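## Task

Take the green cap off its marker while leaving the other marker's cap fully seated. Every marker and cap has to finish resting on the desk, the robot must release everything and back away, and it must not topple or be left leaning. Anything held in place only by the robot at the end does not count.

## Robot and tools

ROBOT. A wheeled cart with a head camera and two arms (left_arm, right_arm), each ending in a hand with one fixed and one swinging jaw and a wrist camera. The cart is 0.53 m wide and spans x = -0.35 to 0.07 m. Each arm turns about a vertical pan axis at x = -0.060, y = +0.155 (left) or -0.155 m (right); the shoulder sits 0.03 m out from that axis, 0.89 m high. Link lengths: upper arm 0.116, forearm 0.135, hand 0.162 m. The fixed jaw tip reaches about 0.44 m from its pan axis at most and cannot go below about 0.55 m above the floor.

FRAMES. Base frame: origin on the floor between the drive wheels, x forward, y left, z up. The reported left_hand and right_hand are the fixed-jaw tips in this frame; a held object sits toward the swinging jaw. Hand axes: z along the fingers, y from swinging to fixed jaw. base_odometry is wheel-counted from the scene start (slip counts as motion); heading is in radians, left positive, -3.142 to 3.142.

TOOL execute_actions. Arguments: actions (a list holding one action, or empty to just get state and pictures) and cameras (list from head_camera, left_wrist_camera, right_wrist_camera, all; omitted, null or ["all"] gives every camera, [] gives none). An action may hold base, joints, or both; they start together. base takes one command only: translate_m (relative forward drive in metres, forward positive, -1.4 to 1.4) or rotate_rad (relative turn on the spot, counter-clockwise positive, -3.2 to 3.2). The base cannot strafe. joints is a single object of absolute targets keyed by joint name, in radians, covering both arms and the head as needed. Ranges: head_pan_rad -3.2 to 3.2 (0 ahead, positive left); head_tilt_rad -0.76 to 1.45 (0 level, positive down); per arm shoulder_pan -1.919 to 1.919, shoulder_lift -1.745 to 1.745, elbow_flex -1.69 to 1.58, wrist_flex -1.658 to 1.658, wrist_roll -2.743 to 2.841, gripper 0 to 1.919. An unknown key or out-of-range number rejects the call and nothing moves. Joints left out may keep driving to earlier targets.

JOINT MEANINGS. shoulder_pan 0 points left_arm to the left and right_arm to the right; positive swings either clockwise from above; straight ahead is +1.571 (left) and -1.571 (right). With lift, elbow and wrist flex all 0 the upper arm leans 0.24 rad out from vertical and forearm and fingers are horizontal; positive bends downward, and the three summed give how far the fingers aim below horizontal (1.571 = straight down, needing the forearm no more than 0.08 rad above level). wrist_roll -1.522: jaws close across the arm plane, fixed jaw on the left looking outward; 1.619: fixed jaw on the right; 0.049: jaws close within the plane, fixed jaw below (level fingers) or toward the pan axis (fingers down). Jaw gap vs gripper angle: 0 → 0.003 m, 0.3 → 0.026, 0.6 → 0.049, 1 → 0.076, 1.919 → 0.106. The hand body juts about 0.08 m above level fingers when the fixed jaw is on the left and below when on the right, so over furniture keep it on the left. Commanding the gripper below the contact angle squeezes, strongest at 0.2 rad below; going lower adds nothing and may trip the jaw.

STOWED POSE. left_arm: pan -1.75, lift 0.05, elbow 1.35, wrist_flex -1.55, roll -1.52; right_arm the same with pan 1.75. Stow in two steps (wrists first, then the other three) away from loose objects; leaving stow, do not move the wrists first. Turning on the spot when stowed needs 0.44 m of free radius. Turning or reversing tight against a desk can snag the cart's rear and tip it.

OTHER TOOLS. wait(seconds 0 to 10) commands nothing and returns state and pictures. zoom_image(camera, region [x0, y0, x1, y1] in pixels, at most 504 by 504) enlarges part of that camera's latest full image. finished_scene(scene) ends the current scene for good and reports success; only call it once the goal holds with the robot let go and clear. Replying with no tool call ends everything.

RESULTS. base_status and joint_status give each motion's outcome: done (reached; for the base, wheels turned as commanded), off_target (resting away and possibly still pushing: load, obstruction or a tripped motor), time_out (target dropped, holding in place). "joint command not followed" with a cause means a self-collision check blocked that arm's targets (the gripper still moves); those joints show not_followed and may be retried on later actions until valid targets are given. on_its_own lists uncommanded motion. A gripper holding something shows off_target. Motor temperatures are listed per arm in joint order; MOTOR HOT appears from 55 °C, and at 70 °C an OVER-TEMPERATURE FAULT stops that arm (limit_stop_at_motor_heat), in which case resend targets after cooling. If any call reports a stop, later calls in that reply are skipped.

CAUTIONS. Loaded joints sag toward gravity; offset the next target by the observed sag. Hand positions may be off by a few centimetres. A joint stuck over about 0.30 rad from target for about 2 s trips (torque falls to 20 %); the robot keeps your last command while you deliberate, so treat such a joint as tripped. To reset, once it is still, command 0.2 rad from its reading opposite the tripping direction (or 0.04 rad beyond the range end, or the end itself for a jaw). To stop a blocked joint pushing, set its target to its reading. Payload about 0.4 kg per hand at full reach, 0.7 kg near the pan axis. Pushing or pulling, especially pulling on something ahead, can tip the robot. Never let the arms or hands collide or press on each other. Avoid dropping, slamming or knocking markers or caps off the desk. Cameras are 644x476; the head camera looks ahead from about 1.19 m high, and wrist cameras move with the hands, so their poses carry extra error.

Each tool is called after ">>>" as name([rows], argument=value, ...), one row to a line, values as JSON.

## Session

>>> execute_actions(actions=[])

Scene clock: 0.00 s.
Motor temperatures (°C, as the motors report them): left_arm=[30 30 30 30 32] | right_arm=[28 31 31 30 28]
base_odometry: x=+0.000 y=+0.000 heading=+0.000 (m, m, rad; odometry frame)
base_status: not commanded
joint_positions: head_pan_rad=-0.022 head_tilt_rad=-0.008 left_arm_shoulder_pan_rad=-1.728 left_arm_shoulder_lift_rad=-0.004 left_arm_elbow_flex_rad=+1.326 left_arm_wrist_flex_rad=-1.565 left_arm_wrist_roll_rad=-1.517 left_arm_gripper_rad=+1.920 right_arm_shoulder_pan_rad=+1.743 right_arm_shoulder_lift_rad=+0.079 right_arm_elbow_flex_rad=+1.354 right_arm_wrist_flex_rad=-1.449 right_arm_wrist_roll_rad=-1.530 right_arm_gripper_rad=+1.920
joint_status: not commanded
left_hand: x=-0.3078 y=+0.1078 z=+0.9156 quat_wxyz=(-0.060, -0.614, -0.050, +0.785) (m; base frame)
right_hand: x=-0.3090 y=-0.1195 z=+0.8734 quat_wxyz=(-0.059, +0.699, -0.063, -0.710) (m; base frame)
pictures: head_camera, left_wrist_camera, right_wrist_camera
camera_calibration (this result's frames):
head_camera: T_world_to_cam=[[-0.0690265, -0.997527, -0.0132391, 0.0100885], [-0.0501299, 0.0167223, -0.998603, 1.18721], [0.996355, -0.0682664, -0.0511602, 0.102744], [0, 0, 0, 1]] pos_world=[-0.0421577, -0.00277546, 1.19095]
left_wrist_camera: T_world_to_cam=[[-0.134355, 0.990101, 0.0406036, -0.184901], [0.311409, 0.0810861, -0.94681, 0.975651], [-0.94073, -0.114565, -0.319221, 0.0856598], [0, 0, 0, 1]] pos_world=[-0.248086, 0.113772, 0.958608]
right_wrist_camera: T_world_to_cam=[[0.181465, 0.982736, -0.0360494, 0.201828], [0.535113, -0.129433, -0.834806, 0.897498], [-0.825061, 0.132197, -0.549362, 0.306243], [0, 0, 0, 1]] pos_world=[-0.264218, -0.122663, 0.924751]
Images, in order (width x height): head_camera 644x476, left_wrist_camera 644x476, right_wrist_camera 644x476.

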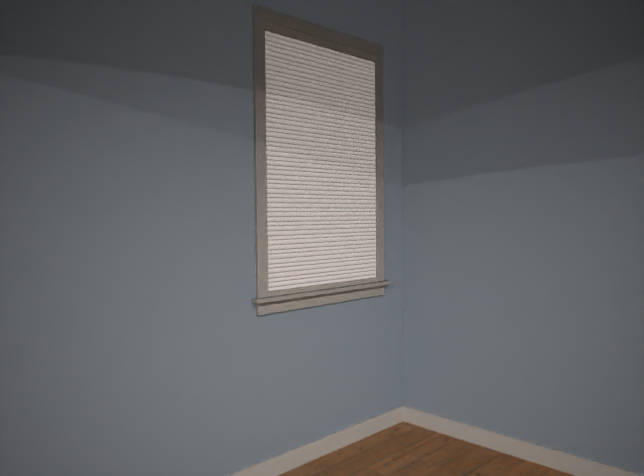

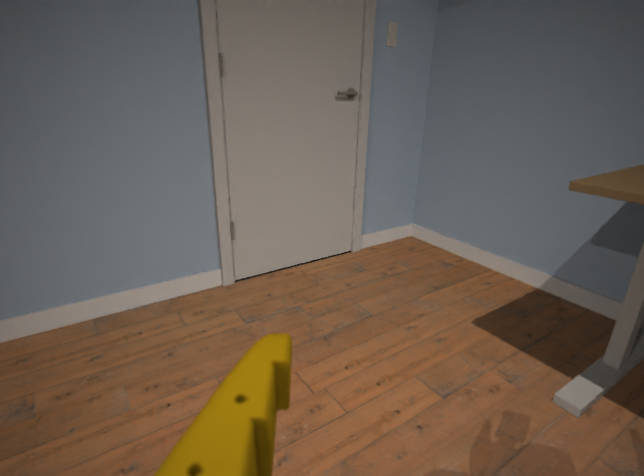

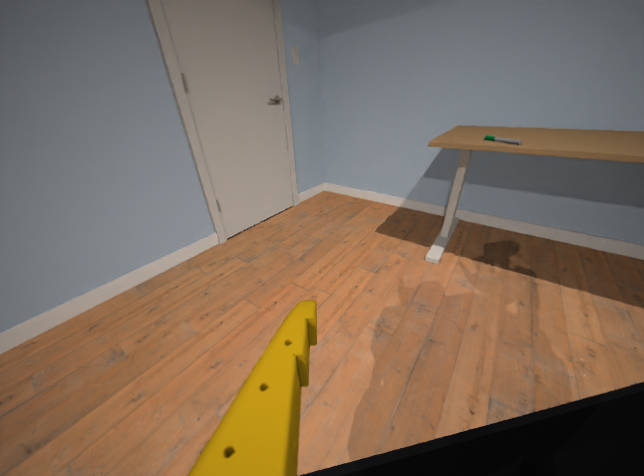

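>>> zoom_image(camera="right_wrist_camera", region=[404, 90, 644, 290])

>>> zoom_image(camera="left_wrist_camera", region=[444, 130, 644, 430])

Region (404, 90, 644, 290) of right_wrist_camera's 644x476 image, scaled by 2.100.

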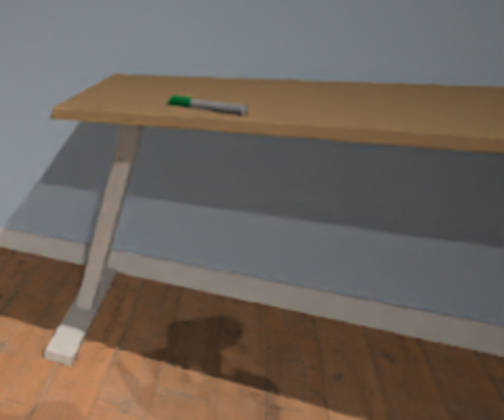

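Region (444, 130, 644, 430) of left_wrist_camera's 644x476 image, scaled by 1.680.

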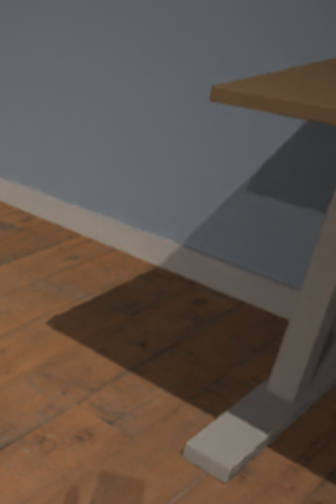

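>>> execute_actions([
  {"base": {"rotate_rad": 2.47}, "joints": {"head_tilt_rad": 0.33, "head_pan_rad": 0.06, "left_arm_shoulder_pan_rad": 0.0, "left_arm_shoulder_lift_rad": 0.25, "left_arm_elbow_flex_rad": -0.3, "left_arm_gripper_rad": 0.9, "right_arm_shoulder_pan_rad": 0.0, "right_arm_shoulder_lift_rad": 0.25, "right_arm_elbow_flex_rad": -0.3, "right_arm_gripper_rad": 0.9}},
])

Scene clock: 84.27 s.
Motor temperatures (°C, as the motors report them): left_arm=[30 30 30 30 32] | right_arm=[28 31 31 30 28]
base_odometry: x=-0.001 y=+0.000 heading=+2.470 (m, m, rad; odometry frame)
base_status: done
joint_positions: head_pan_rad=+0.050 head_tilt_rad=+0.323 left_arm_shoulder_pan_rad=-0.009 left_arm_shoulder_lift_rad=+0.264 left_arm_elbow_flex_rad=-0.266 left_arm_wrist_flex_rad=-1.565 left_arm_wrist_roll_rad=-1.517 left_arm_gripper_rad=+0.908 right_arm_shoulder_pan_rad=+0.004 right_arm_shoulder_lift_rad=+0.263 right_arm_elbow_flex_rad=-0.269 right_arm_wrist_flex_rad=-1.449 right_arm_wrist_roll_rad=-1.530 right_arm_gripper_rad=+0.907
joint_status: all done
left_hand: x=-0.0697 y=+0.3776 z=+1.1613 quat_wxyz=(+0.706, -0.001, +0.001, +0.708) (m; base frame)
right_hand: x=-0.0531 y=-0.3955 z=+1.1608 quat_wxyz=(+0.707, +0.041, +0.041, -0.704) (m; base frame)
pictures: head_camera, left_wrist_camera, right_wrist_camera
camera_calibration (this result's frames):
head_camera: T_world_to_cam=[[0.00126274, -0.999995, 0.00277145, -0.00503609], [-0.372946, -0.00304243, -0.927848, 1.0906], [0.927852, 0.00013803, -0.372948, 0.469902], [0, 0, 0, 1]] pos_world=[-0.0292569, -0.00178284, 1.18718]
left_wrist_camera: T_world_to_cam=[[0.999276, -0.0360554, -0.01218, 0.0977515], [0.0237028, 0.840028, -0.542026, 0.335639], [0.0297745, 0.541344, 0.840274, -1.10761], [0, 0, 0, 1]] pos_world=[-0.0726577, 0.321178, 1.11381]
right_wrist_camera: T_world_to_cam=[[-0.999412, -0.0308391, -0.0149599, -0.0511065], [0.0331056, -0.755409, -0.654417, 0.481153], [0.00888079, -0.654527, 0.755986, -1.07032], [0, 0, 0, 1]] pos_world=[-0.0575001, -0.338664, 1.12326]
Images, in order (width x height): head_camera 644x476, left_wrist_camera 644x476, right_wrist_camera 644x476.

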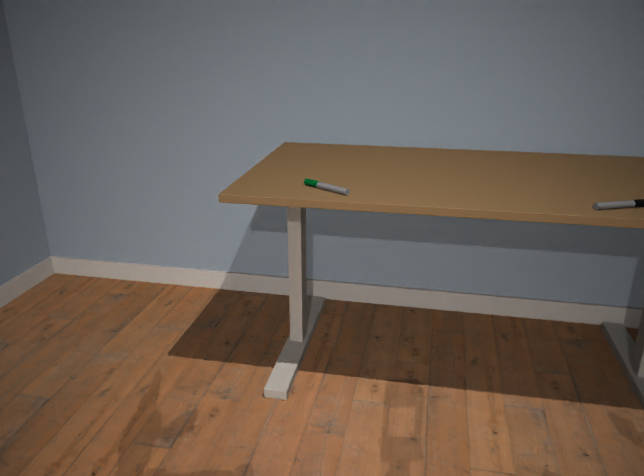

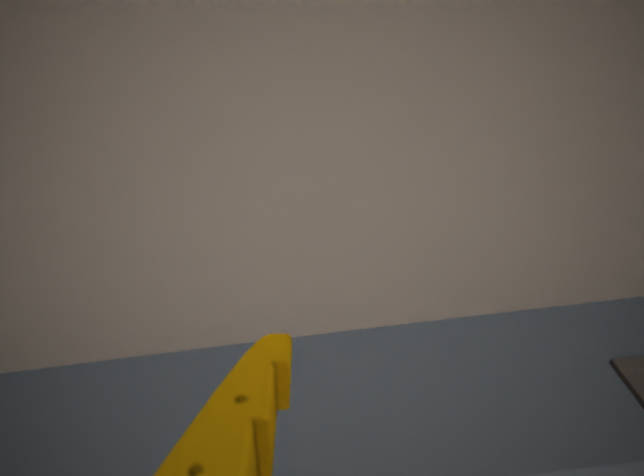

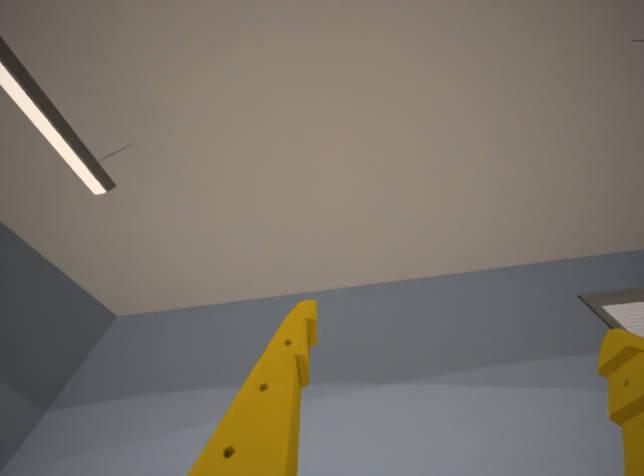

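I'll refresh the current state and images before continuing with scene 2.

>>> execute_actions(actions=[])

Scene clock: 97.73 s.
Motor temperatures (°C, as the motors report them): left_arm=[30 30 30 30 32] | right_arm=[28 31 31 30 28]
base_odometry: x=-0.001 y=+0.000 heading=+2.470 (m, m, rad; odometry frame)
base_status: done
joint_positions: head_pan_rad=+0.050 head_tilt_rad=+0.323 left_arm_shoulder_pan_rad=-0.009 left_arm_shoulder_lift_rad=+0.264 left_arm_elbow_flex_rad=-0.266 left_arm_wrist_flex_rad=-1.565 left_arm_wrist_roll_rad=-1.517 left_arm_gripper_rad=+0.908 right_arm_shoulder_pan_rad=+0.004 right_arm_shoulder_lift_rad=+0.263 right_arm_elbow_flex_rad=-0.269 right_arm_wrist_flex_rad=-1.449 right_arm_wrist_roll_rad=-1.530 right_arm_gripper_rad=+0.907
joint_status: all done
left_hand: x=-0.0697 y=+0.3776 z=+1.1613 quat_wxyz=(+0.706, -0.001, +0.001, +0.708) (m; base frame)
right_hand: x=-0.0531 y=-0.3955 z=+1.1608 quat_wxyz=(+0.707, +0.041, +0.041, -0.704) (m; base frame)
pictures: head_camera, left_wrist_camera, right_wrist_camera
camera_calibration (this result's frames):
head_camera: T_world_to_cam=[[0.00126306, -0.999995, 0.00277145, -0.00503608], [-0.372946, -0.00304255, -0.927848, 1.0906], [0.927852, 0.000138326, -0.372948, 0.469902], [0, 0, 0, 1]] pos_world=[-0.0292569, -0.00178284, 1.18718]
left_wrist_camera: T_world_to_cam=[[0.999276, -0.0360554, -0.01218, 0.0977515], [0.0237028, 0.840028, -0.542026, 0.335639], [0.0297745, 0.541344, 0.840274, -1.10761], [0, 0, 0, 1]] pos_world=[-0.0726577, 0.321178, 1.11381]
right_wrist_camera: T_world_to_cam=[[-0.999412, -0.0308391, -0.0149599, -0.0511065], [0.0331056, -0.755409, -0.654417, 0.481153], [0.00888079, -0.654527, 0.755986, -1.07032], [0, 0, 0, 1]] pos_world=[-0.0575001, -0.338664, 1.12326]
Images, in order (width x height): head_camera 644x476, left_wrist_camera 644x476, right_wrist_camera 644x476.

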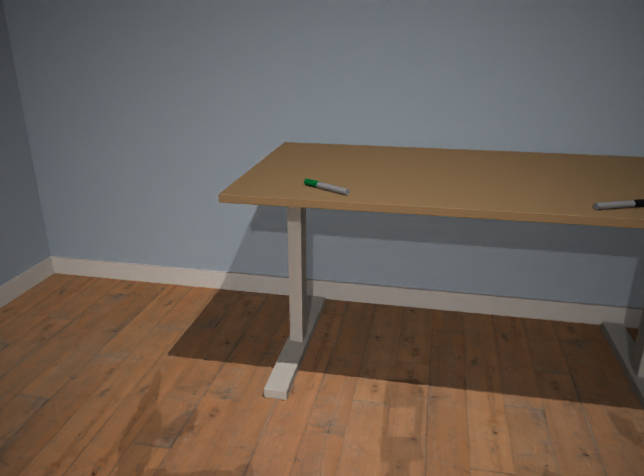

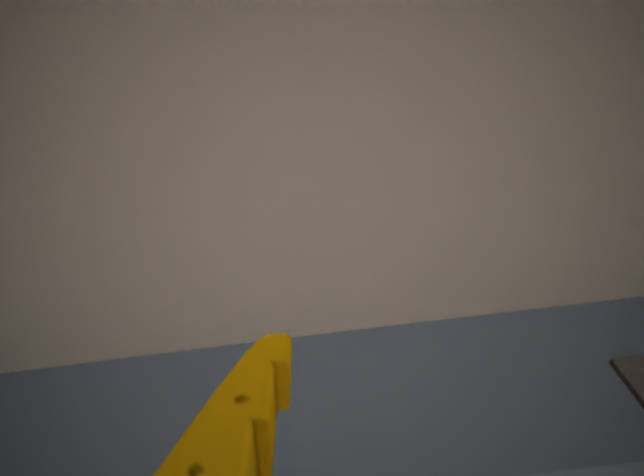

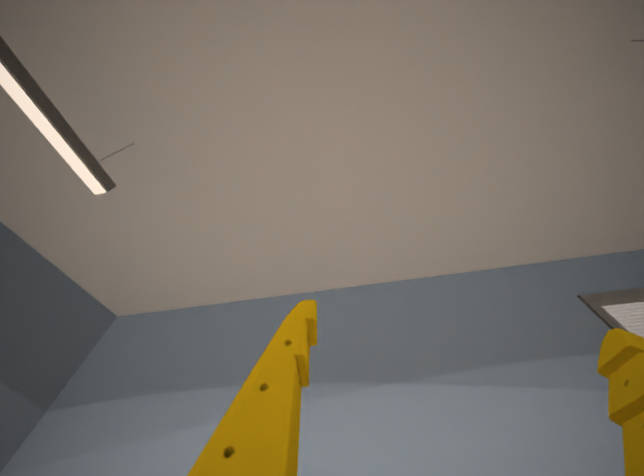

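>>> zoom_image(camera="head_camera", region=[200, 120, 440, 260])

>>> zoom_image(camera="head_camera", region=[140, 260, 440, 476])

Region (200, 120, 440, 260) of head_camera's 644x476 image, scaled by 2.100; it fills the top 294 rows of this view, and the rest is white.

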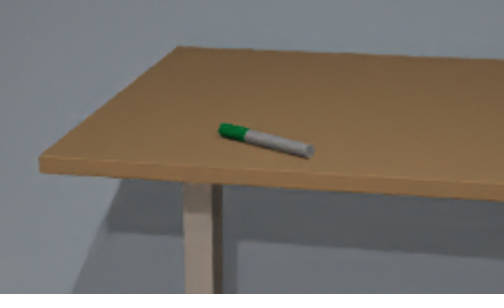

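Region (140, 260, 440, 476) of head_camera's 644x476 image, scaled by 1.680; it fills the top 363 rows of this view, and the rest is white.

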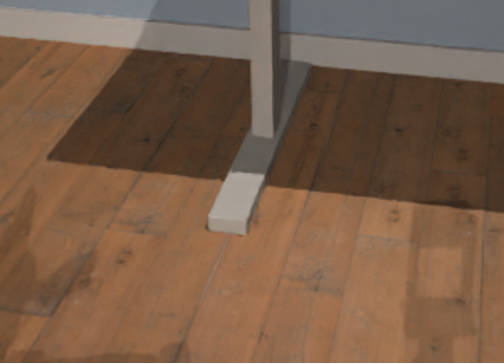

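>>> execute_actions([
  {"base": {"rotate_rad": 0.105}},
], cameras=[])

>>> execute_actions([
  {"base": {"translate_m": 0.97}, "joints": {"head_tilt_rad": 0.6, "head_pan_rad": -0.1, "left_arm_shoulder_pan_rad": 1.55, "left_arm_shoulder_lift_rad": 0.5, "left_arm_elbow_flex_rad": -0.6, "left_arm_wrist_flex_rad": 1.36, "left_arm_wrist_roll_rad": 0.25, "left_arm_gripper_rad": 0.75, "right_arm_shoulder_pan_rad": -1.6, "right_arm_shoulder_lift_rad": 0.5, "right_arm_elbow_flex_rad": -0.6, "right_arm_wrist_flex_rad": 1.4, "right_arm_wrist_roll_rad": 2.45, "right_arm_gripper_rad": 0.75}},
], cameras=["head_camera"])

Scene clock: 176.70 s.
Motor temperatures (°C, as the motors report them): left_arm=[30 30 30 30 32] | right_arm=[28 31 31 30 28]
base_odometry: x=+0.000 y=+0.000 heading=+2.577 (m, m, rad; odometry frame)
base_status: done
joint_positions: head_pan_rad=+0.050 head_tilt_rad=+0.323 left_arm_shoulder_pan_rad=-0.006 left_arm_shoulder_lift_rad=+0.264 left_arm_elbow_flex_rad=-0.266 left_arm_wrist_flex_rad=-1.565 left_arm_wrist_roll_rad=-1.517 left_arm_gripper_rad=+0.908 right_arm_shoulder_pan_rad=+0.002 right_arm_shoulder_lift_rad=+0.263 right_arm_elbow_flex_rad=-0.269 right_arm_wrist_flex_rad=-1.449 right_arm_wrist_roll_rad=-1.530 right_arm_gripper_rad=+0.907
joint_status: not commanded
left_hand: x=-0.0690 y=+0.3776 z=+1.1613 quat_wxyz=(+0.707, -0.001, +0.001, +0.707) (m; base frame)
right_hand: x=-0.0528 y=-0.3955 z=+1.1608 quat_wxyz=(+0.708, +0.041, +0.041, -0.704) (m; base frame)
pictures: none
No camera images: the call's "cameras" was empty. Leave "cameras" out to get every camera's image.

Scene clock: 182.47 s.
Motor temperatures (°C, as the motors report them): left_arm=[30 30 30 30 32] | right_arm=[28 31 31 30 28]
base_odometry: x=-0.820 y=+0.518 heading=+2.575 (m, m, rad; odometry frame)
base_status: done
joint_positions: head_pan_rad=-0.090 head_tilt_rad=+0.594 left_arm_shoulder_pan_rad=+1.542 left_arm_shoulder_lift_rad=+0.527 left_arm_elbow_flex_rad=-0.565 left_arm_wrist_flex_rad=+1.351 left_arm_wrist_roll_rad=+0.240 left_arm_gripper_rad=+0.757 right_arm_shoulder_pan_rad=-1.593 right_arm_shoulder_lift_rad=+0.521 right_arm_elbow_flex_rad=-0.567 right_arm_wrist_flex_rad=+1.394 right_arm_wrist_roll_rad=+2.442 right_arm_gripper_rad=+0.757
joint_status: all done
left_hand: x=+0.2193 y=+0.1612 z=+0.8305 quat_wxyz=(+0.083, -0.774, +0.620, -0.098) (m; base frame)
right_hand: x=+0.2265 y=-0.1539 z=+0.8338 quat_wxyz=(-0.043, -0.907, -0.407, -0.102) (m; base frame)
pictures: head_camera
camera_calibration (this result's frames):
head_camera: T_world_to_cam=[[-0.135813, -0.99061, 0.0157309, -0.026395], [-0.60374, 0.0701628, -0.794087, 0.925798], [0.785527, -0.117345, -0.6076, 0.733297], [0, 0, 0, 1]] pos_world=[-0.0206678, -0.00505524, 1.18113]
Images, in order (width x height): head_camera 644x476.

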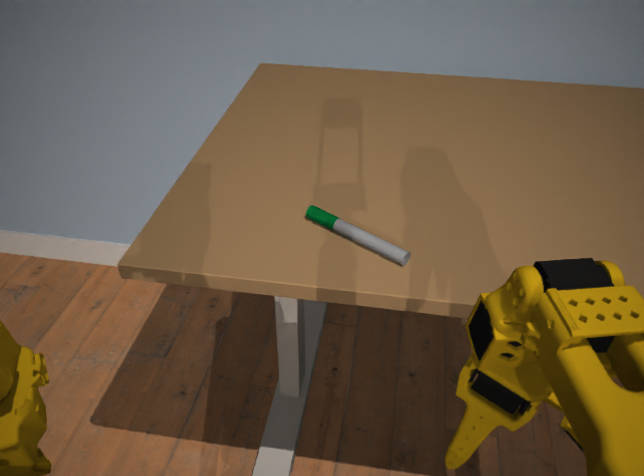

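>>> zoom_image(camera="head_camera", region=[280, 180, 440, 300])

>>> zoom_image(camera="head_camera", region=[100, 40, 500, 340])

Region (280, 180, 440, 300) of head_camera's 644x476 image, scaled by 3.150; it fills the top 378 rows of this view, and the rest is white.

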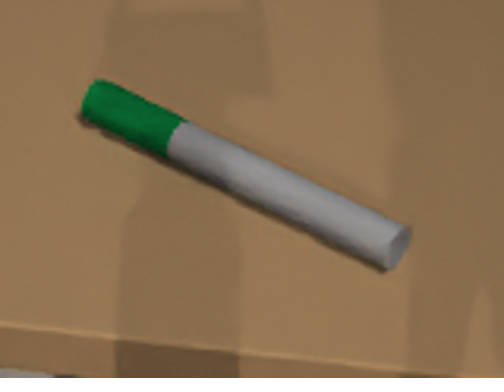

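Region (100, 40, 500, 340) of head_camera's 644x476 image, scaled by 1.260; it fills the top 378 rows of this view, and the rest is white.

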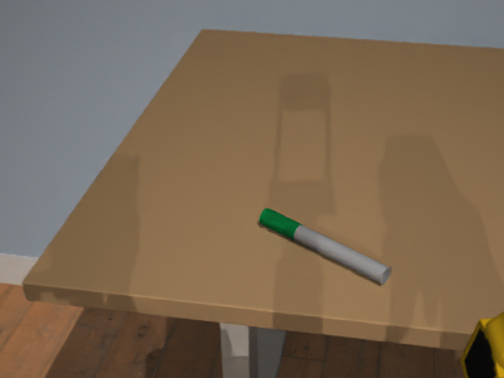

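>>> zoom_image(camera="head_camera", region=[400, 250, 644, 476])

Region (400, 250, 644, 476) of head_camera's 644x476 image, scaled by 2.066; it fills the top 467 rows of this view, and the rest is white.

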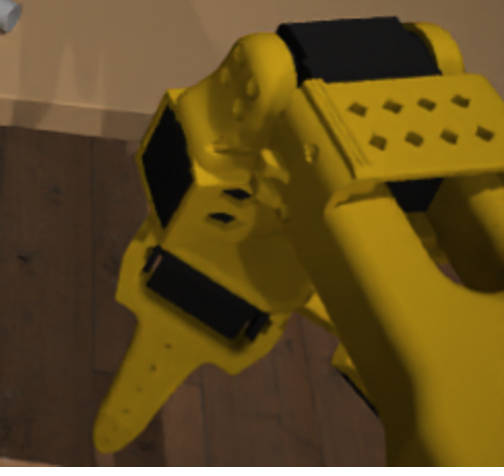

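>>> execute_actions([
  {"base": {"rotate_rad": -0.17}},
], cameras=[])

>>> execute_actions([
  {"base": {"translate_m": 0.335}, "joints": {"head_tilt_rad": 0.98, "head_pan_rad": -0.05, "left_arm_shoulder_pan_rad": 1.6, "right_arm_shoulder_pan_rad": -1.81, "right_arm_shoulder_lift_rad": 0.61, "right_arm_elbow_flex_rad": -0.56, "right_arm_wrist_flex_rad": 1.36, "right_arm_wrist_roll_rad": 2.31}},
])

Scene clock: 245.37 s.
Motor temperatures (°C, as the motors report them): left_arm=[30 30 30 30 32] | right_arm=[28 31 31 30 28]
base_odometry: x=-0.820 y=+0.519 heading=+2.406 (m, m, rad; odometry frame)
base_status: done
joint_positions: head_pan_rad=-0.090 head_tilt_rad=+0.594 left_arm_shoulder_pan_rad=+1.543 left_arm_shoulder_lift_rad=+0.527 left_arm_elbow_flex_rad=-0.565 left_arm_wrist_flex_rad=+1.351 left_arm_wrist_roll_rad=+0.240 left_arm_gripper_rad=+0.757 right_arm_shoulder_pan_rad=-1.595 right_arm_shoulder_lift_rad=+0.521 right_arm_elbow_flex_rad=-0.567 right_arm_wrist_flex_rad=+1.394 right_arm_wrist_roll_rad=+2.442 right_arm_gripper_rad=+0.757
joint_status: not commanded
left_hand: x=+0.2193 y=+0.1607 z=+0.8305 quat_wxyz=(+0.083, -0.773, +0.621, -0.098) (m; base frame)
right_hand: x=+0.2265 y=-0.1535 z=+0.8338 quat_wxyz=(-0.043, -0.906, -0.408, -0.102) (m; base frame)
pictures: none
No camera images: the call's "cameras" was empty. Leave "cameras" out to get every camera's image.

Scene clock: 247.97 s.
Motor temperatures (°C, as the motors report them): left_arm=[30 30 30 30 32] | right_arm=[28 31 31 30 28]
base_odometry: x=-1.068 y=+0.744 heading=+2.405 (m, m, rad; odometry frame)
base_status: done
joint_positions: head_pan_rad=-0.060 head_tilt_rad=+0.975 left_arm_shoulder_pan_rad=+1.591 left_arm_shoulder_lift_rad=+0.527 left_arm_elbow_flex_rad=-0.565 left_arm_wrist_flex_rad=+1.351 left_arm_wrist_roll_rad=+0.240 left_arm_gripper_rad=+0.757 right_arm_shoulder_pan_rad=-1.803 right_arm_shoulder_lift_rad=+0.627 right_arm_elbow_flex_rad=-0.557 right_arm_wrist_flex_rad=+1.368 right_arm_wrist_roll_rad=+2.317 right_arm_gripper_rad=+0.757
joint_status: all done
left_hand: x=+0.2192 y=+0.1474 z=+0.8305 quat_wxyz=(+0.081, -0.758, +0.639, -0.100) (m; base frame)
right_hand: x=+0.2145 y=-0.0962 z=+0.8061 quat_wxyz=(-0.015, -0.892, -0.448, -0.065) (m; base frame)
pictures: head_camera, left_wrist_camera, right_wrist_camera
camera_calibration (this result's frames):
head_camera: T_world_to_cam=[[-0.096881, -0.994788, 0.0317836, -0.0430419], [-0.856735, 0.0670977, -0.511374, 0.588504], [0.506577, -0.0767726, -0.85877, 1.00928], [0, 0, 0, 1]] pos_world=[-0.0112572, -0.00481954, 1.16906]
left_wrist_camera: T_world_to_cam=[[0.942476, 0.209432, 0.260533, -0.453518], [0.0256876, -0.822471, 0.568227, -0.334587], [0.333285, -0.528848, -0.780539, 0.723699], [0, 0, 0, 1]] pos_world=[0.194827, 0.20252, 0.873152]
right_wrist_camera: T_world_to_cam=[[-0.780814, 0.620613, -0.0718931, 0.281951], [0.438779, 0.626649, 0.644037, -0.534498], [0.44475, 0.471328, -0.761609, 0.629494], [0, 0, 0, 1]] pos_world=[0.174711, -0.136737, 0.843935]
Images, in order (width x height): head_camera 644x476, left_wrist_camera 644x476, right_wrist_camera 644x476.

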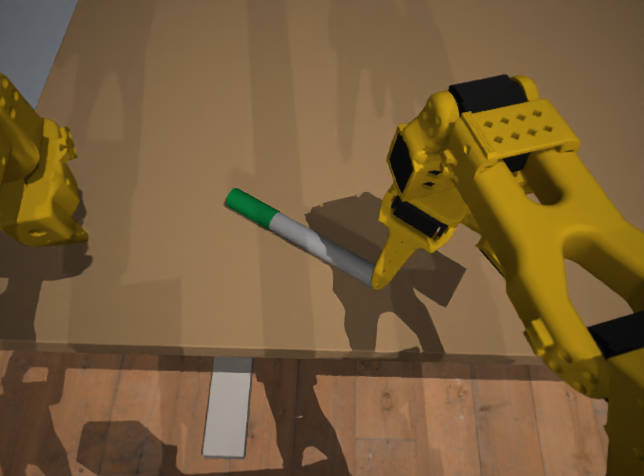

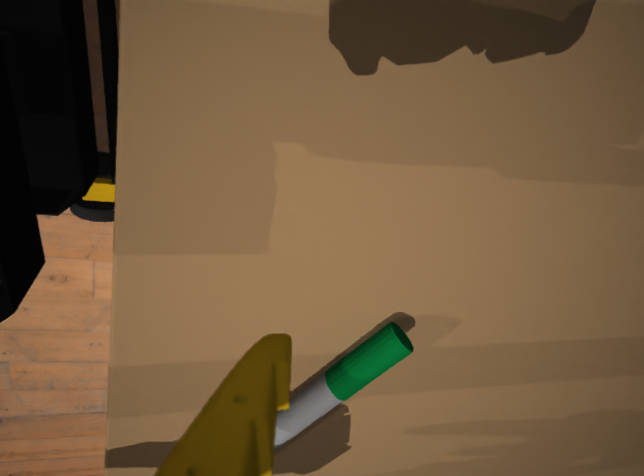

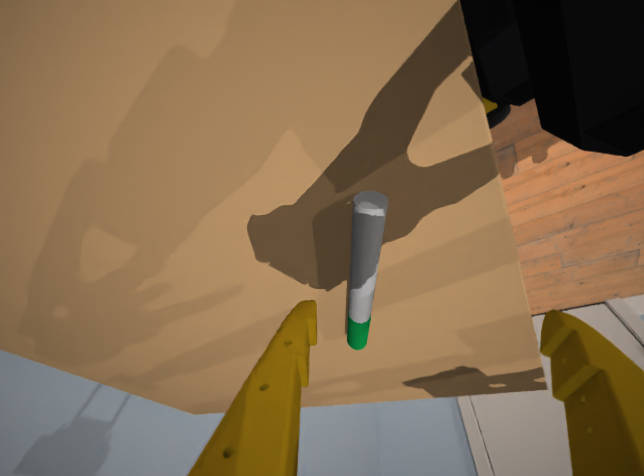

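>>> zoom_image(camera="right_wrist_camera", region=[260, 160, 460, 370])

>>> zoom_image(camera="head_camera", region=[200, 160, 480, 370])

Region (260, 160, 460, 370) of right_wrist_camera's 644x476 image, scaled by 2.400; it fills the left 480 columns of this view, and the rest is white.

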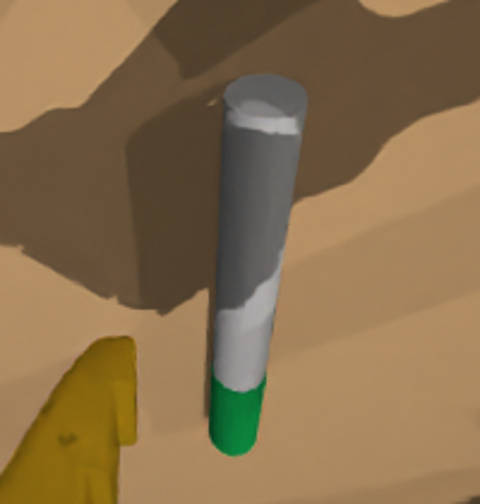

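Region (200, 160, 480, 370) of head_camera's 644x476 image, scaled by 1.800; it fills the top 378 rows of this view, and the rest is white.

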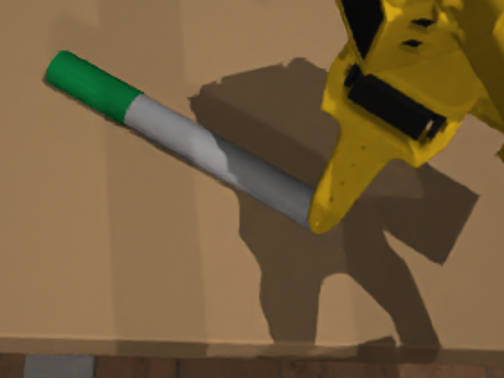

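>>> execute_actions([
  {"joints": {"right_arm_shoulder_pan_rad": -1.9, "right_arm_shoulder_lift_rad": 0.885, "right_arm_elbow_flex_rad": -0.741, "right_arm_wrist_flex_rad": 1.195, "right_arm_wrist_roll_rad": 2.22}},
], cameras=["head_camera", "right_wrist_camera"])

Scene clock: 291.90 s.
Motor temperatures (°C, as the motors report them): left_arm=[30 30 30 30 32] | right_arm=[29 31 31 30 28]
base_odometry: x=-1.068 y=+0.744 heading=+2.405 (m, m, rad; odometry frame)
base_status: not commanded
joint_positions: head_pan_rad=-0.060 head_tilt_rad=+0.975 left_arm_shoulder_pan_rad=+1.591 left_arm_shoulder_lift_rad=+0.527 left_arm_elbow_flex_rad=-0.565 left_arm_wrist_flex_rad=+1.351 left_arm_wrist_roll_rad=+0.240 left_arm_gripper_rad=+0.757 right_arm_shoulder_pan_rad=-1.892 right_arm_shoulder_lift_rad=+0.906 right_arm_elbow_flex_rad=-0.709 right_arm_wrist_flex_rad=+1.204 right_arm_wrist_roll_rad=+2.228 right_arm_gripper_rad=+0.757
joint_status: all done
left_hand: x=+0.2192 y=+0.1474 z=+0.8305 quat_wxyz=(+0.081, -0.758, +0.639, -0.100) (m; base frame)
right_hand: x=+0.2280 y=-0.0659 z=+0.7627 quat_wxyz=(-0.012, -0.890, -0.447, -0.084) (m; base frame)
pictures: head_camera, right_wrist_camera
camera_calibration (this result's frames):
head_camera: T_world_to_cam=[[-0.0968808, -0.994788, 0.0317836, -0.0430418], [-0.856735, 0.0670975, -0.511374, 0.588504], [0.506577, -0.0767725, -0.85877, 1.00928], [0, 0, 0, 1]] pos_world=[-0.0112572, -0.00481953, 1.16906]
right_wrist_camera: T_world_to_cam=[[-0.778997, 0.621601, -0.0823154, 0.278211], [0.4173, 0.611936, 0.671859, -0.548757], [0.468, 0.489026, -0.736091, 0.552481], [0, 0, 0, 1]] pos_world=[0.187161, -0.107309, 0.798264]
Images, in order (width x height): head_camera 644x476, right_wrist_camera 644x476.

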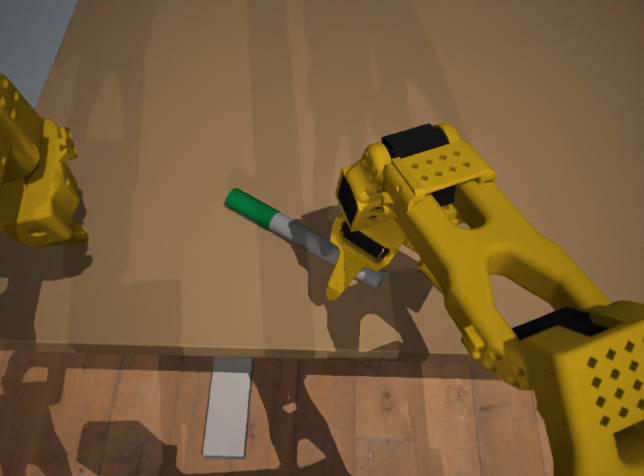

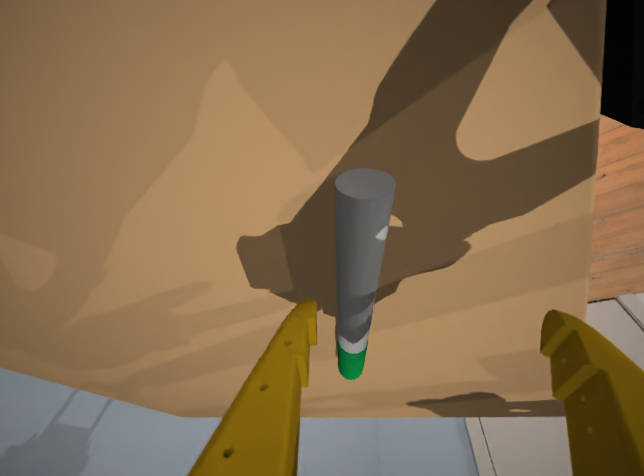

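>>> zoom_image(camera="right_wrist_camera", region=[260, 150, 460, 400])

Region (260, 150, 460, 400) of right_wrist_camera's 644x476 image, scaled by 2.016; it fills the left 403 columns of this view, and the rest is white.

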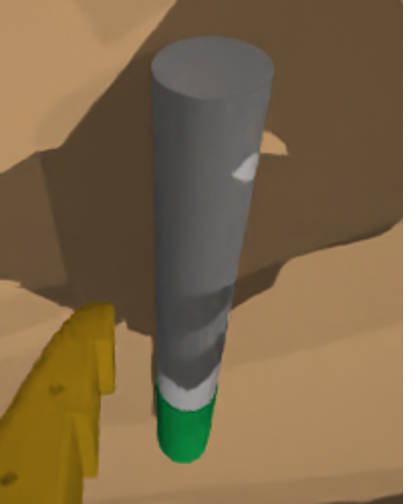

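>>> execute_actions([
  {"joints": {"right_arm_shoulder_lift_rad": 1.026, "right_arm_elbow_flex_rad": -0.7, "right_arm_wrist_flex_rad": 1.041}},
], cameras=["head_camera", "right_wrist_camera"])

Scene clock: 320.93 s.
Motor temperatures (°C, as the motors report them): left_arm=[30 30 31 30 32] | right_arm=[29 31 31 30 28]
base_odometry: x=-1.068 y=+0.744 heading=+2.405 (m, m, rad; odometry frame)
base_status: not commanded
joint_positions: head_pan_rad=-0.060 head_tilt_rad=+0.975 left_arm_shoulder_pan_rad=+1.591 left_arm_shoulder_lift_rad=+0.527 left_arm_elbow_flex_rad=-0.565 left_arm_wrist_flex_rad=+1.351 left_arm_wrist_roll_rad=+0.240 left_arm_gripper_rad=+0.757 right_arm_shoulder_pan_rad=-1.892 right_arm_shoulder_lift_rad=+1.047 right_arm_elbow_flex_rad=-0.697 right_arm_wrist_flex_rad=+1.049 right_arm_wrist_roll_rad=+2.228 right_arm_gripper_rad=+0.757
joint_status: all done
left_hand: x=+0.2192 y=+0.1474 z=+0.8305 quat_wxyz=(+0.081, -0.758, +0.639, -0.100) (m; base frame)
right_hand: x=+0.2290 y=-0.0656 z=+0.7273 quat_wxyz=(-0.012, -0.890, -0.447, -0.085) (m; base frame)
pictures: head_camera, right_wrist_camera
camera_calibration (this result's frames):
head_camera: T_world_to_cam=[[-0.0968807, -0.994788, 0.0317836, -0.0430418], [-0.856735, 0.0670974, -0.511374, 0.588504], [0.506577, -0.0767724, -0.85877, 1.00928], [0, 0, 0, 1]] pos_world=[-0.0112572, -0.00481952, 1.16906]
right_wrist_camera: T_world_to_cam=[[-0.778877, 0.621641, -0.0831475, 0.276436], [0.416322, 0.61161, 0.672762, -0.526015], [0.46907, 0.489383, -0.735172, 0.524887], [0, 0, 0, 1]] pos_world=[0.188092, -0.106999, 0.76275]
Images, in order (width x height): head_camera 644x476, right_wrist_camera 644x476.

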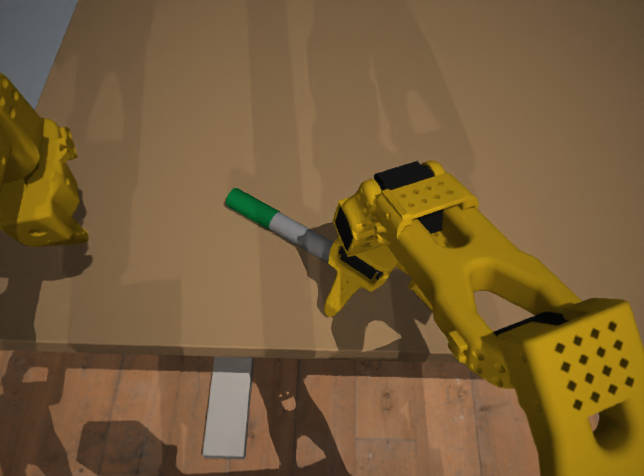

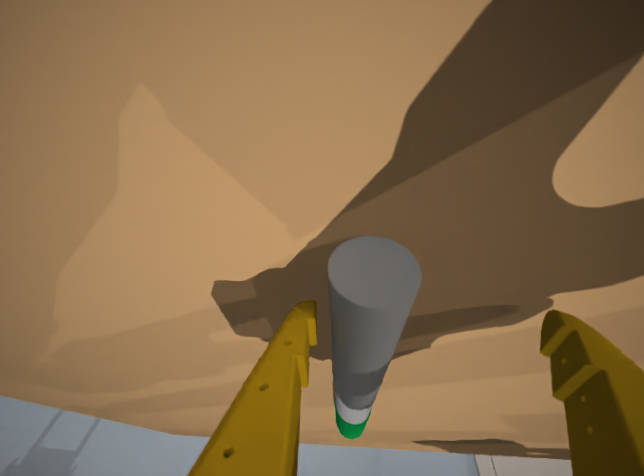

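>>> zoom_image(camera="right_wrist_camera", region=[260, 210, 480, 450])

Region (260, 210, 480, 450) of right_wrist_camera's 644x476 image, scaled by 2.100; it fills the left 462 columns of this view, and the rest is white.

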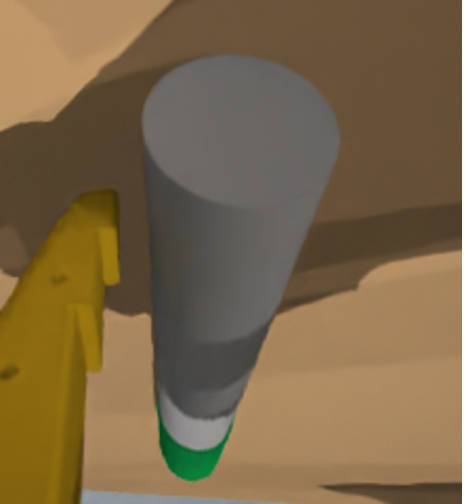

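>>> execute_actions([
  {"joints": {"right_arm_gripper_rad": 0.01}},
], cameras=["head_camera", "right_wrist_camera"])

Scene clock: 326.37 s.
Motor temperatures (°C, as the motors report them): left_arm=[30 30 31 30 32] | right_arm=[29 31 31 30 28]
base_odometry: x=-1.068 y=+0.744 heading=+2.405 (m, m, rad; odometry frame)
base_status: not commanded
joint_positions: head_pan_rad=-0.060 head_tilt_rad=+0.975 left_arm_shoulder_pan_rad=+1.591 left_arm_shoulder_lift_rad=+0.527 left_arm_elbow_flex_rad=-0.565 left_arm_wrist_flex_rad=+1.351 left_arm_wrist_roll_rad=+0.240 left_arm_gripper_rad=+0.757 right_arm_shoulder_pan_rad=-1.897 right_arm_shoulder_lift_rad=+1.047 right_arm_elbow_flex_rad=-0.697 right_arm_wrist_flex_rad=+1.049 right_arm_wrist_roll_rad=+2.228 right_arm_gripper_rad=+0.206
joint_status: right_arm_gripper_rad off_target (ended at +0.206, target +0.010)
left_hand: x=+0.2192 y=+0.1474 z=+0.8305 quat_wxyz=(+0.081, -0.758, +0.639, -0.100) (m; base frame)
right_hand: x=+0.2286 y=-0.0642 z=+0.7273 quat_wxyz=(-0.012, -0.889, -0.449, -0.085) (m; base frame)
pictures: head_camera, right_wrist_camera
camera_calibration (this result's frames):
head_camera: T_world_to_cam=[[-0.0968761, -0.994789, 0.0317836, -0.0430416], [-0.856735, 0.0670934, -0.511374, 0.588504], [0.506577, -0.0767701, -0.85877, 1.00928], [0, 0, 0, 1]] pos_world=[-0.0112571, -0.00481936, 1.16906]
right_wrist_camera: T_world_to_cam=[[-0.781729, 0.61805, -0.0831475, 0.275708], [0.413503, 0.61352, 0.672762, -0.525888], [0.466813, 0.491536, -0.735172, 0.525086], [0, 0, 0, 1]] pos_world=[0.187868, -0.105858, 0.76275]
Images, in order (width x height): head_camera 644x476, right_wrist_camera 644x476.

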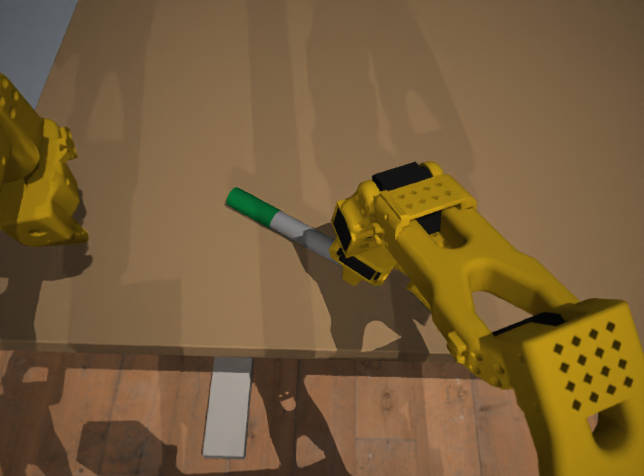

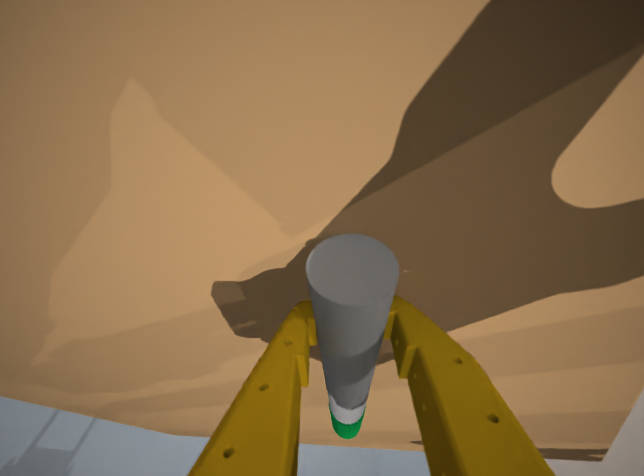

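>>> execute_actions([
  {"joints": {"head_pan_rad": 0.05, "right_arm_shoulder_lift_rad": 0.835, "right_arm_wrist_flex_rad": 1.105, "right_arm_wrist_roll_rad": 2.772, "left_arm_shoulder_pan_rad": 1.844, "left_arm_shoulder_lift_rad": 0.7, "left_arm_elbow_flex_rad": -0.8, "left_arm_wrist_flex_rad": 1.292, "left_arm_wrist_roll_rad": 0.205}},
])

Scene clock: 387.97 s.
Motor temperatures (°C, as the motors report them): left_arm=[30 30 31 30 32] | right_arm=[29 31 31 30 28]
base_odometry: x=-1.068 y=+0.744 heading=+2.405 (m, m, rad; odometry frame)
base_status: not commanded
joint_positions: head_pan_rad=+0.040 head_tilt_rad=+0.975 left_arm_shoulder_pan_rad=+1.836 left_arm_shoulder_lift_rad=+0.723 left_arm_elbow_flex_rad=-0.763 left_arm_wrist_flex_rad=+1.304 left_arm_wrist_roll_rad=+0.215 left_arm_gripper_rad=+0.757 right_arm_shoulder_pan_rad=-1.897 right_arm_shoulder_lift_rad=+0.906 right_arm_elbow_flex_rad=-0.695 right_arm_wrist_flex_rad=+1.101 right_arm_wrist_roll_rad=+2.764 right_arm_gripper_rad=+0.206
joint_status: all done
left_hand: x=+0.2306 y=+0.0741 z=+0.8152 quat_wxyz=(+0.083, -0.663, +0.733, -0.129) (m; base frame)
right_hand: x=+0.2418 y=-0.0563 z=+0.7650 quat_wxyz=(-0.051, -0.735, -0.665, -0.119) (m; base frame)
pictures: head_camera, left_wrist_camera, right_wrist_camera
camera_calibration (this result's frames):
head_camera: T_world_to_cam=[[0.00290578, -0.999491, 0.0317836, -0.0383519], [-0.859153, -0.0187594, -0.511374, 0.588391], [0.51171, -0.0258211, -0.85877, 1.00952], [0, 0, 0, 1]] pos_world=[-0.0109546, -0.0012275, 1.16906]
left_wrist_camera: T_world_to_cam=[[0.95029, -0.0466423, 0.307854, -0.466277], [-0.221612, -0.795834, 0.563503, -0.327547], [0.218717, -0.603715, -0.76661, 0.689798], [0, 0, 0, 1]] pos_world=[0.219639, 0.13402, 0.856925]
right_wrist_camera: T_world_to_cam=[[-0.965889, 0.136786, -0.219881, 0.40626], [-0.0362914, 0.769224, 0.637948, -0.417414], [0.2564, 0.624167, -0.738021, 0.603289], [0, 0, 0, 1]] pos_world=[0.222571, -0.111039, 0.800858]
Images, in order (width x height): head_camera 644x476, left_wrist_camera 644x476, right_wrist_camera 644x476.

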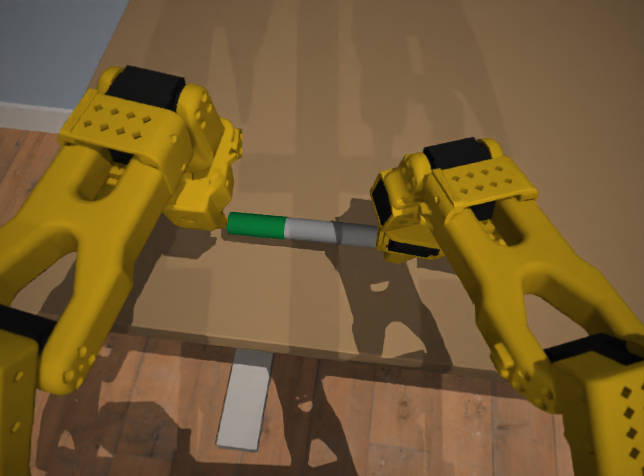

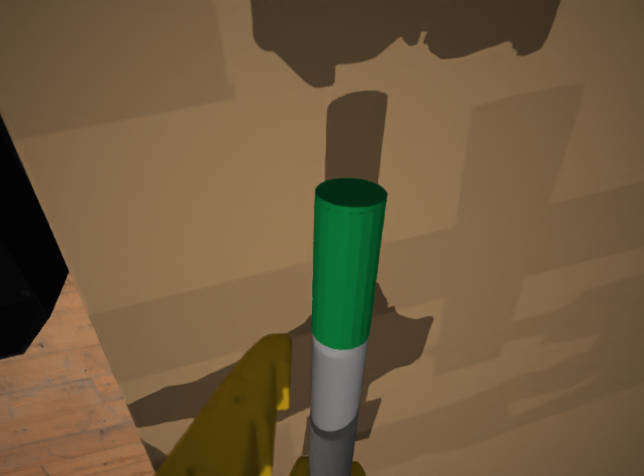

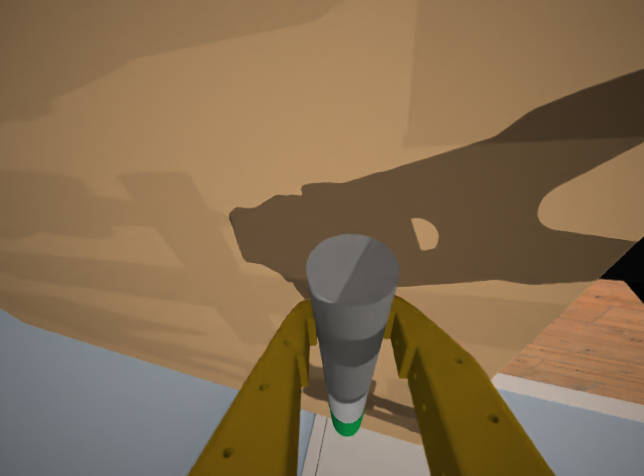

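>>> zoom_image(camera="left_wrist_camera", region=[200, 160, 460, 476])

>>> zoom_image(camera="head_camera", region=[150, 120, 450, 300])

Region (200, 160, 460, 476) of left_wrist_camera's 644x476 image, scaled by 1.595; it fills the left 415 columns of this view, and the rest is white.

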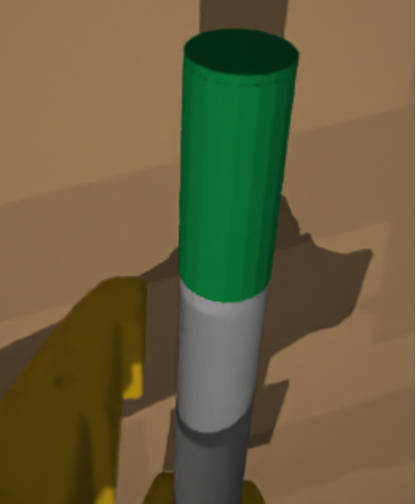

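Region (150, 120, 450, 300) of head_camera's 644x476 image, scaled by 1.680; it fills the top 302 rows of this view, and the rest is white.

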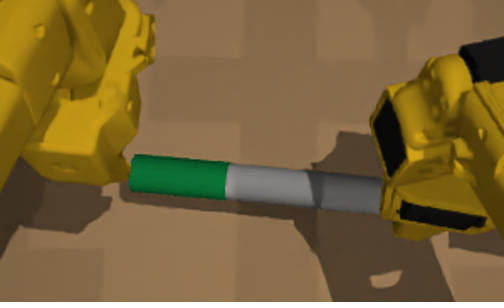

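>>> execute_actions([
  {"joints": {"right_arm_wrist_roll_rad": 2.84, "left_arm_shoulder_pan_rad": 1.89, "left_arm_shoulder_lift_rad": 0.803, "left_arm_wrist_flex_rad": 1.154, "left_arm_wrist_roll_rad": 0.339}},
])

Scene clock: 459.13 s.
Motor temperatures (°C, as the motors report them): left_arm=[30 31 31 30 32] | right_arm=[29 32 31 30 28]
base_odometry: x=-1.068 y=+0.744 heading=+2.405 (m, m, rad; odometry frame)
base_status: not commanded
joint_positions: head_pan_rad=+0.040 head_tilt_rad=+0.975 left_arm_shoulder_pan_rad=+1.881 left_arm_shoulder_lift_rad=+0.829 left_arm_elbow_flex_rad=-0.765 left_arm_wrist_flex_rad=+1.167 left_arm_wrist_roll_rad=+0.329 left_arm_gripper_rad=+0.757 right_arm_shoulder_pan_rad=-1.897 right_arm_shoulder_lift_rad=+0.906 right_arm_elbow_flex_rad=-0.695 right_arm_wrist_flex_rad=+1.101 right_arm_wrist_roll_rad=+2.825 right_arm_gripper_rad=+0.206
joint_status: all done
joint sent to its limit — the command would take right_arm_wrist_roll_rad past its upper limit, so that joint was sent only as far as its limit.
left_hand: x=+0.2379 y=+0.0568 z=+0.7921 quat_wxyz=(+0.080, -0.686, +0.707, -0.149) (m; base frame)
right_hand: x=+0.2418 y=-0.0558 z=+0.7650 quat_wxyz=(-0.055, -0.715, -0.687, -0.117) (m; base frame)
pictures: head_camera, left_wrist_camera, right_wrist_camera
camera_calibration (this result's frames):
head_camera: T_world_to_cam=[[0.00290973, -0.999491, 0.0317836, -0.0383517], [-0.859153, -0.0187628, -0.511374, 0.588391], [0.51171, -0.025819, -0.85877, 1.00952], [0, 0, 0, 1]] pos_world=[-0.0109546, -0.00122736, 1.16906]
left_wrist_camera: T_world_to_cam=[[0.944355, 0.0271212, 0.327809, -0.485491], [-0.183647, -0.783328, 0.593861, -0.36053], [0.272888, -0.621016, -0.734759, 0.622946], [0, 0, 0, 1]] pos_world=[0.22227, 0.117613, 0.830968]
right_wrist_camera: T_world_to_cam=[[-0.971076, 0.0760031, -0.226353, 0.40903], [-0.0852874, 0.775041, 0.626129, -0.3966], [0.22302, 0.627323, -0.746141, 0.617477], [0, 0, 0, 1]] pos_world=[0.225664, -0.111064, 0.801633]
Images, in order (width x height): head_camera 644x476, left_wrist_camera 644x476, right_wrist_camera 644x476.

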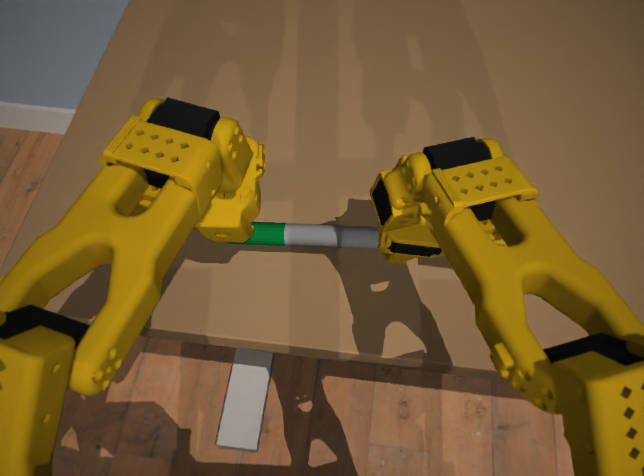

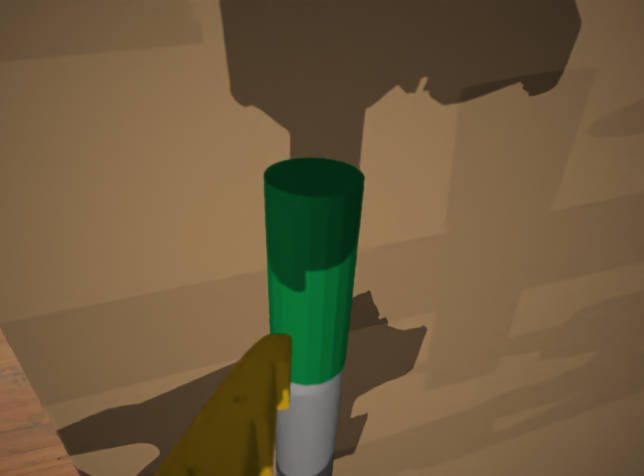

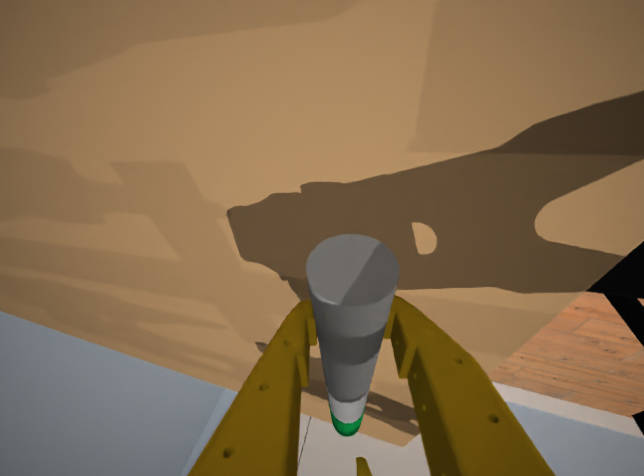

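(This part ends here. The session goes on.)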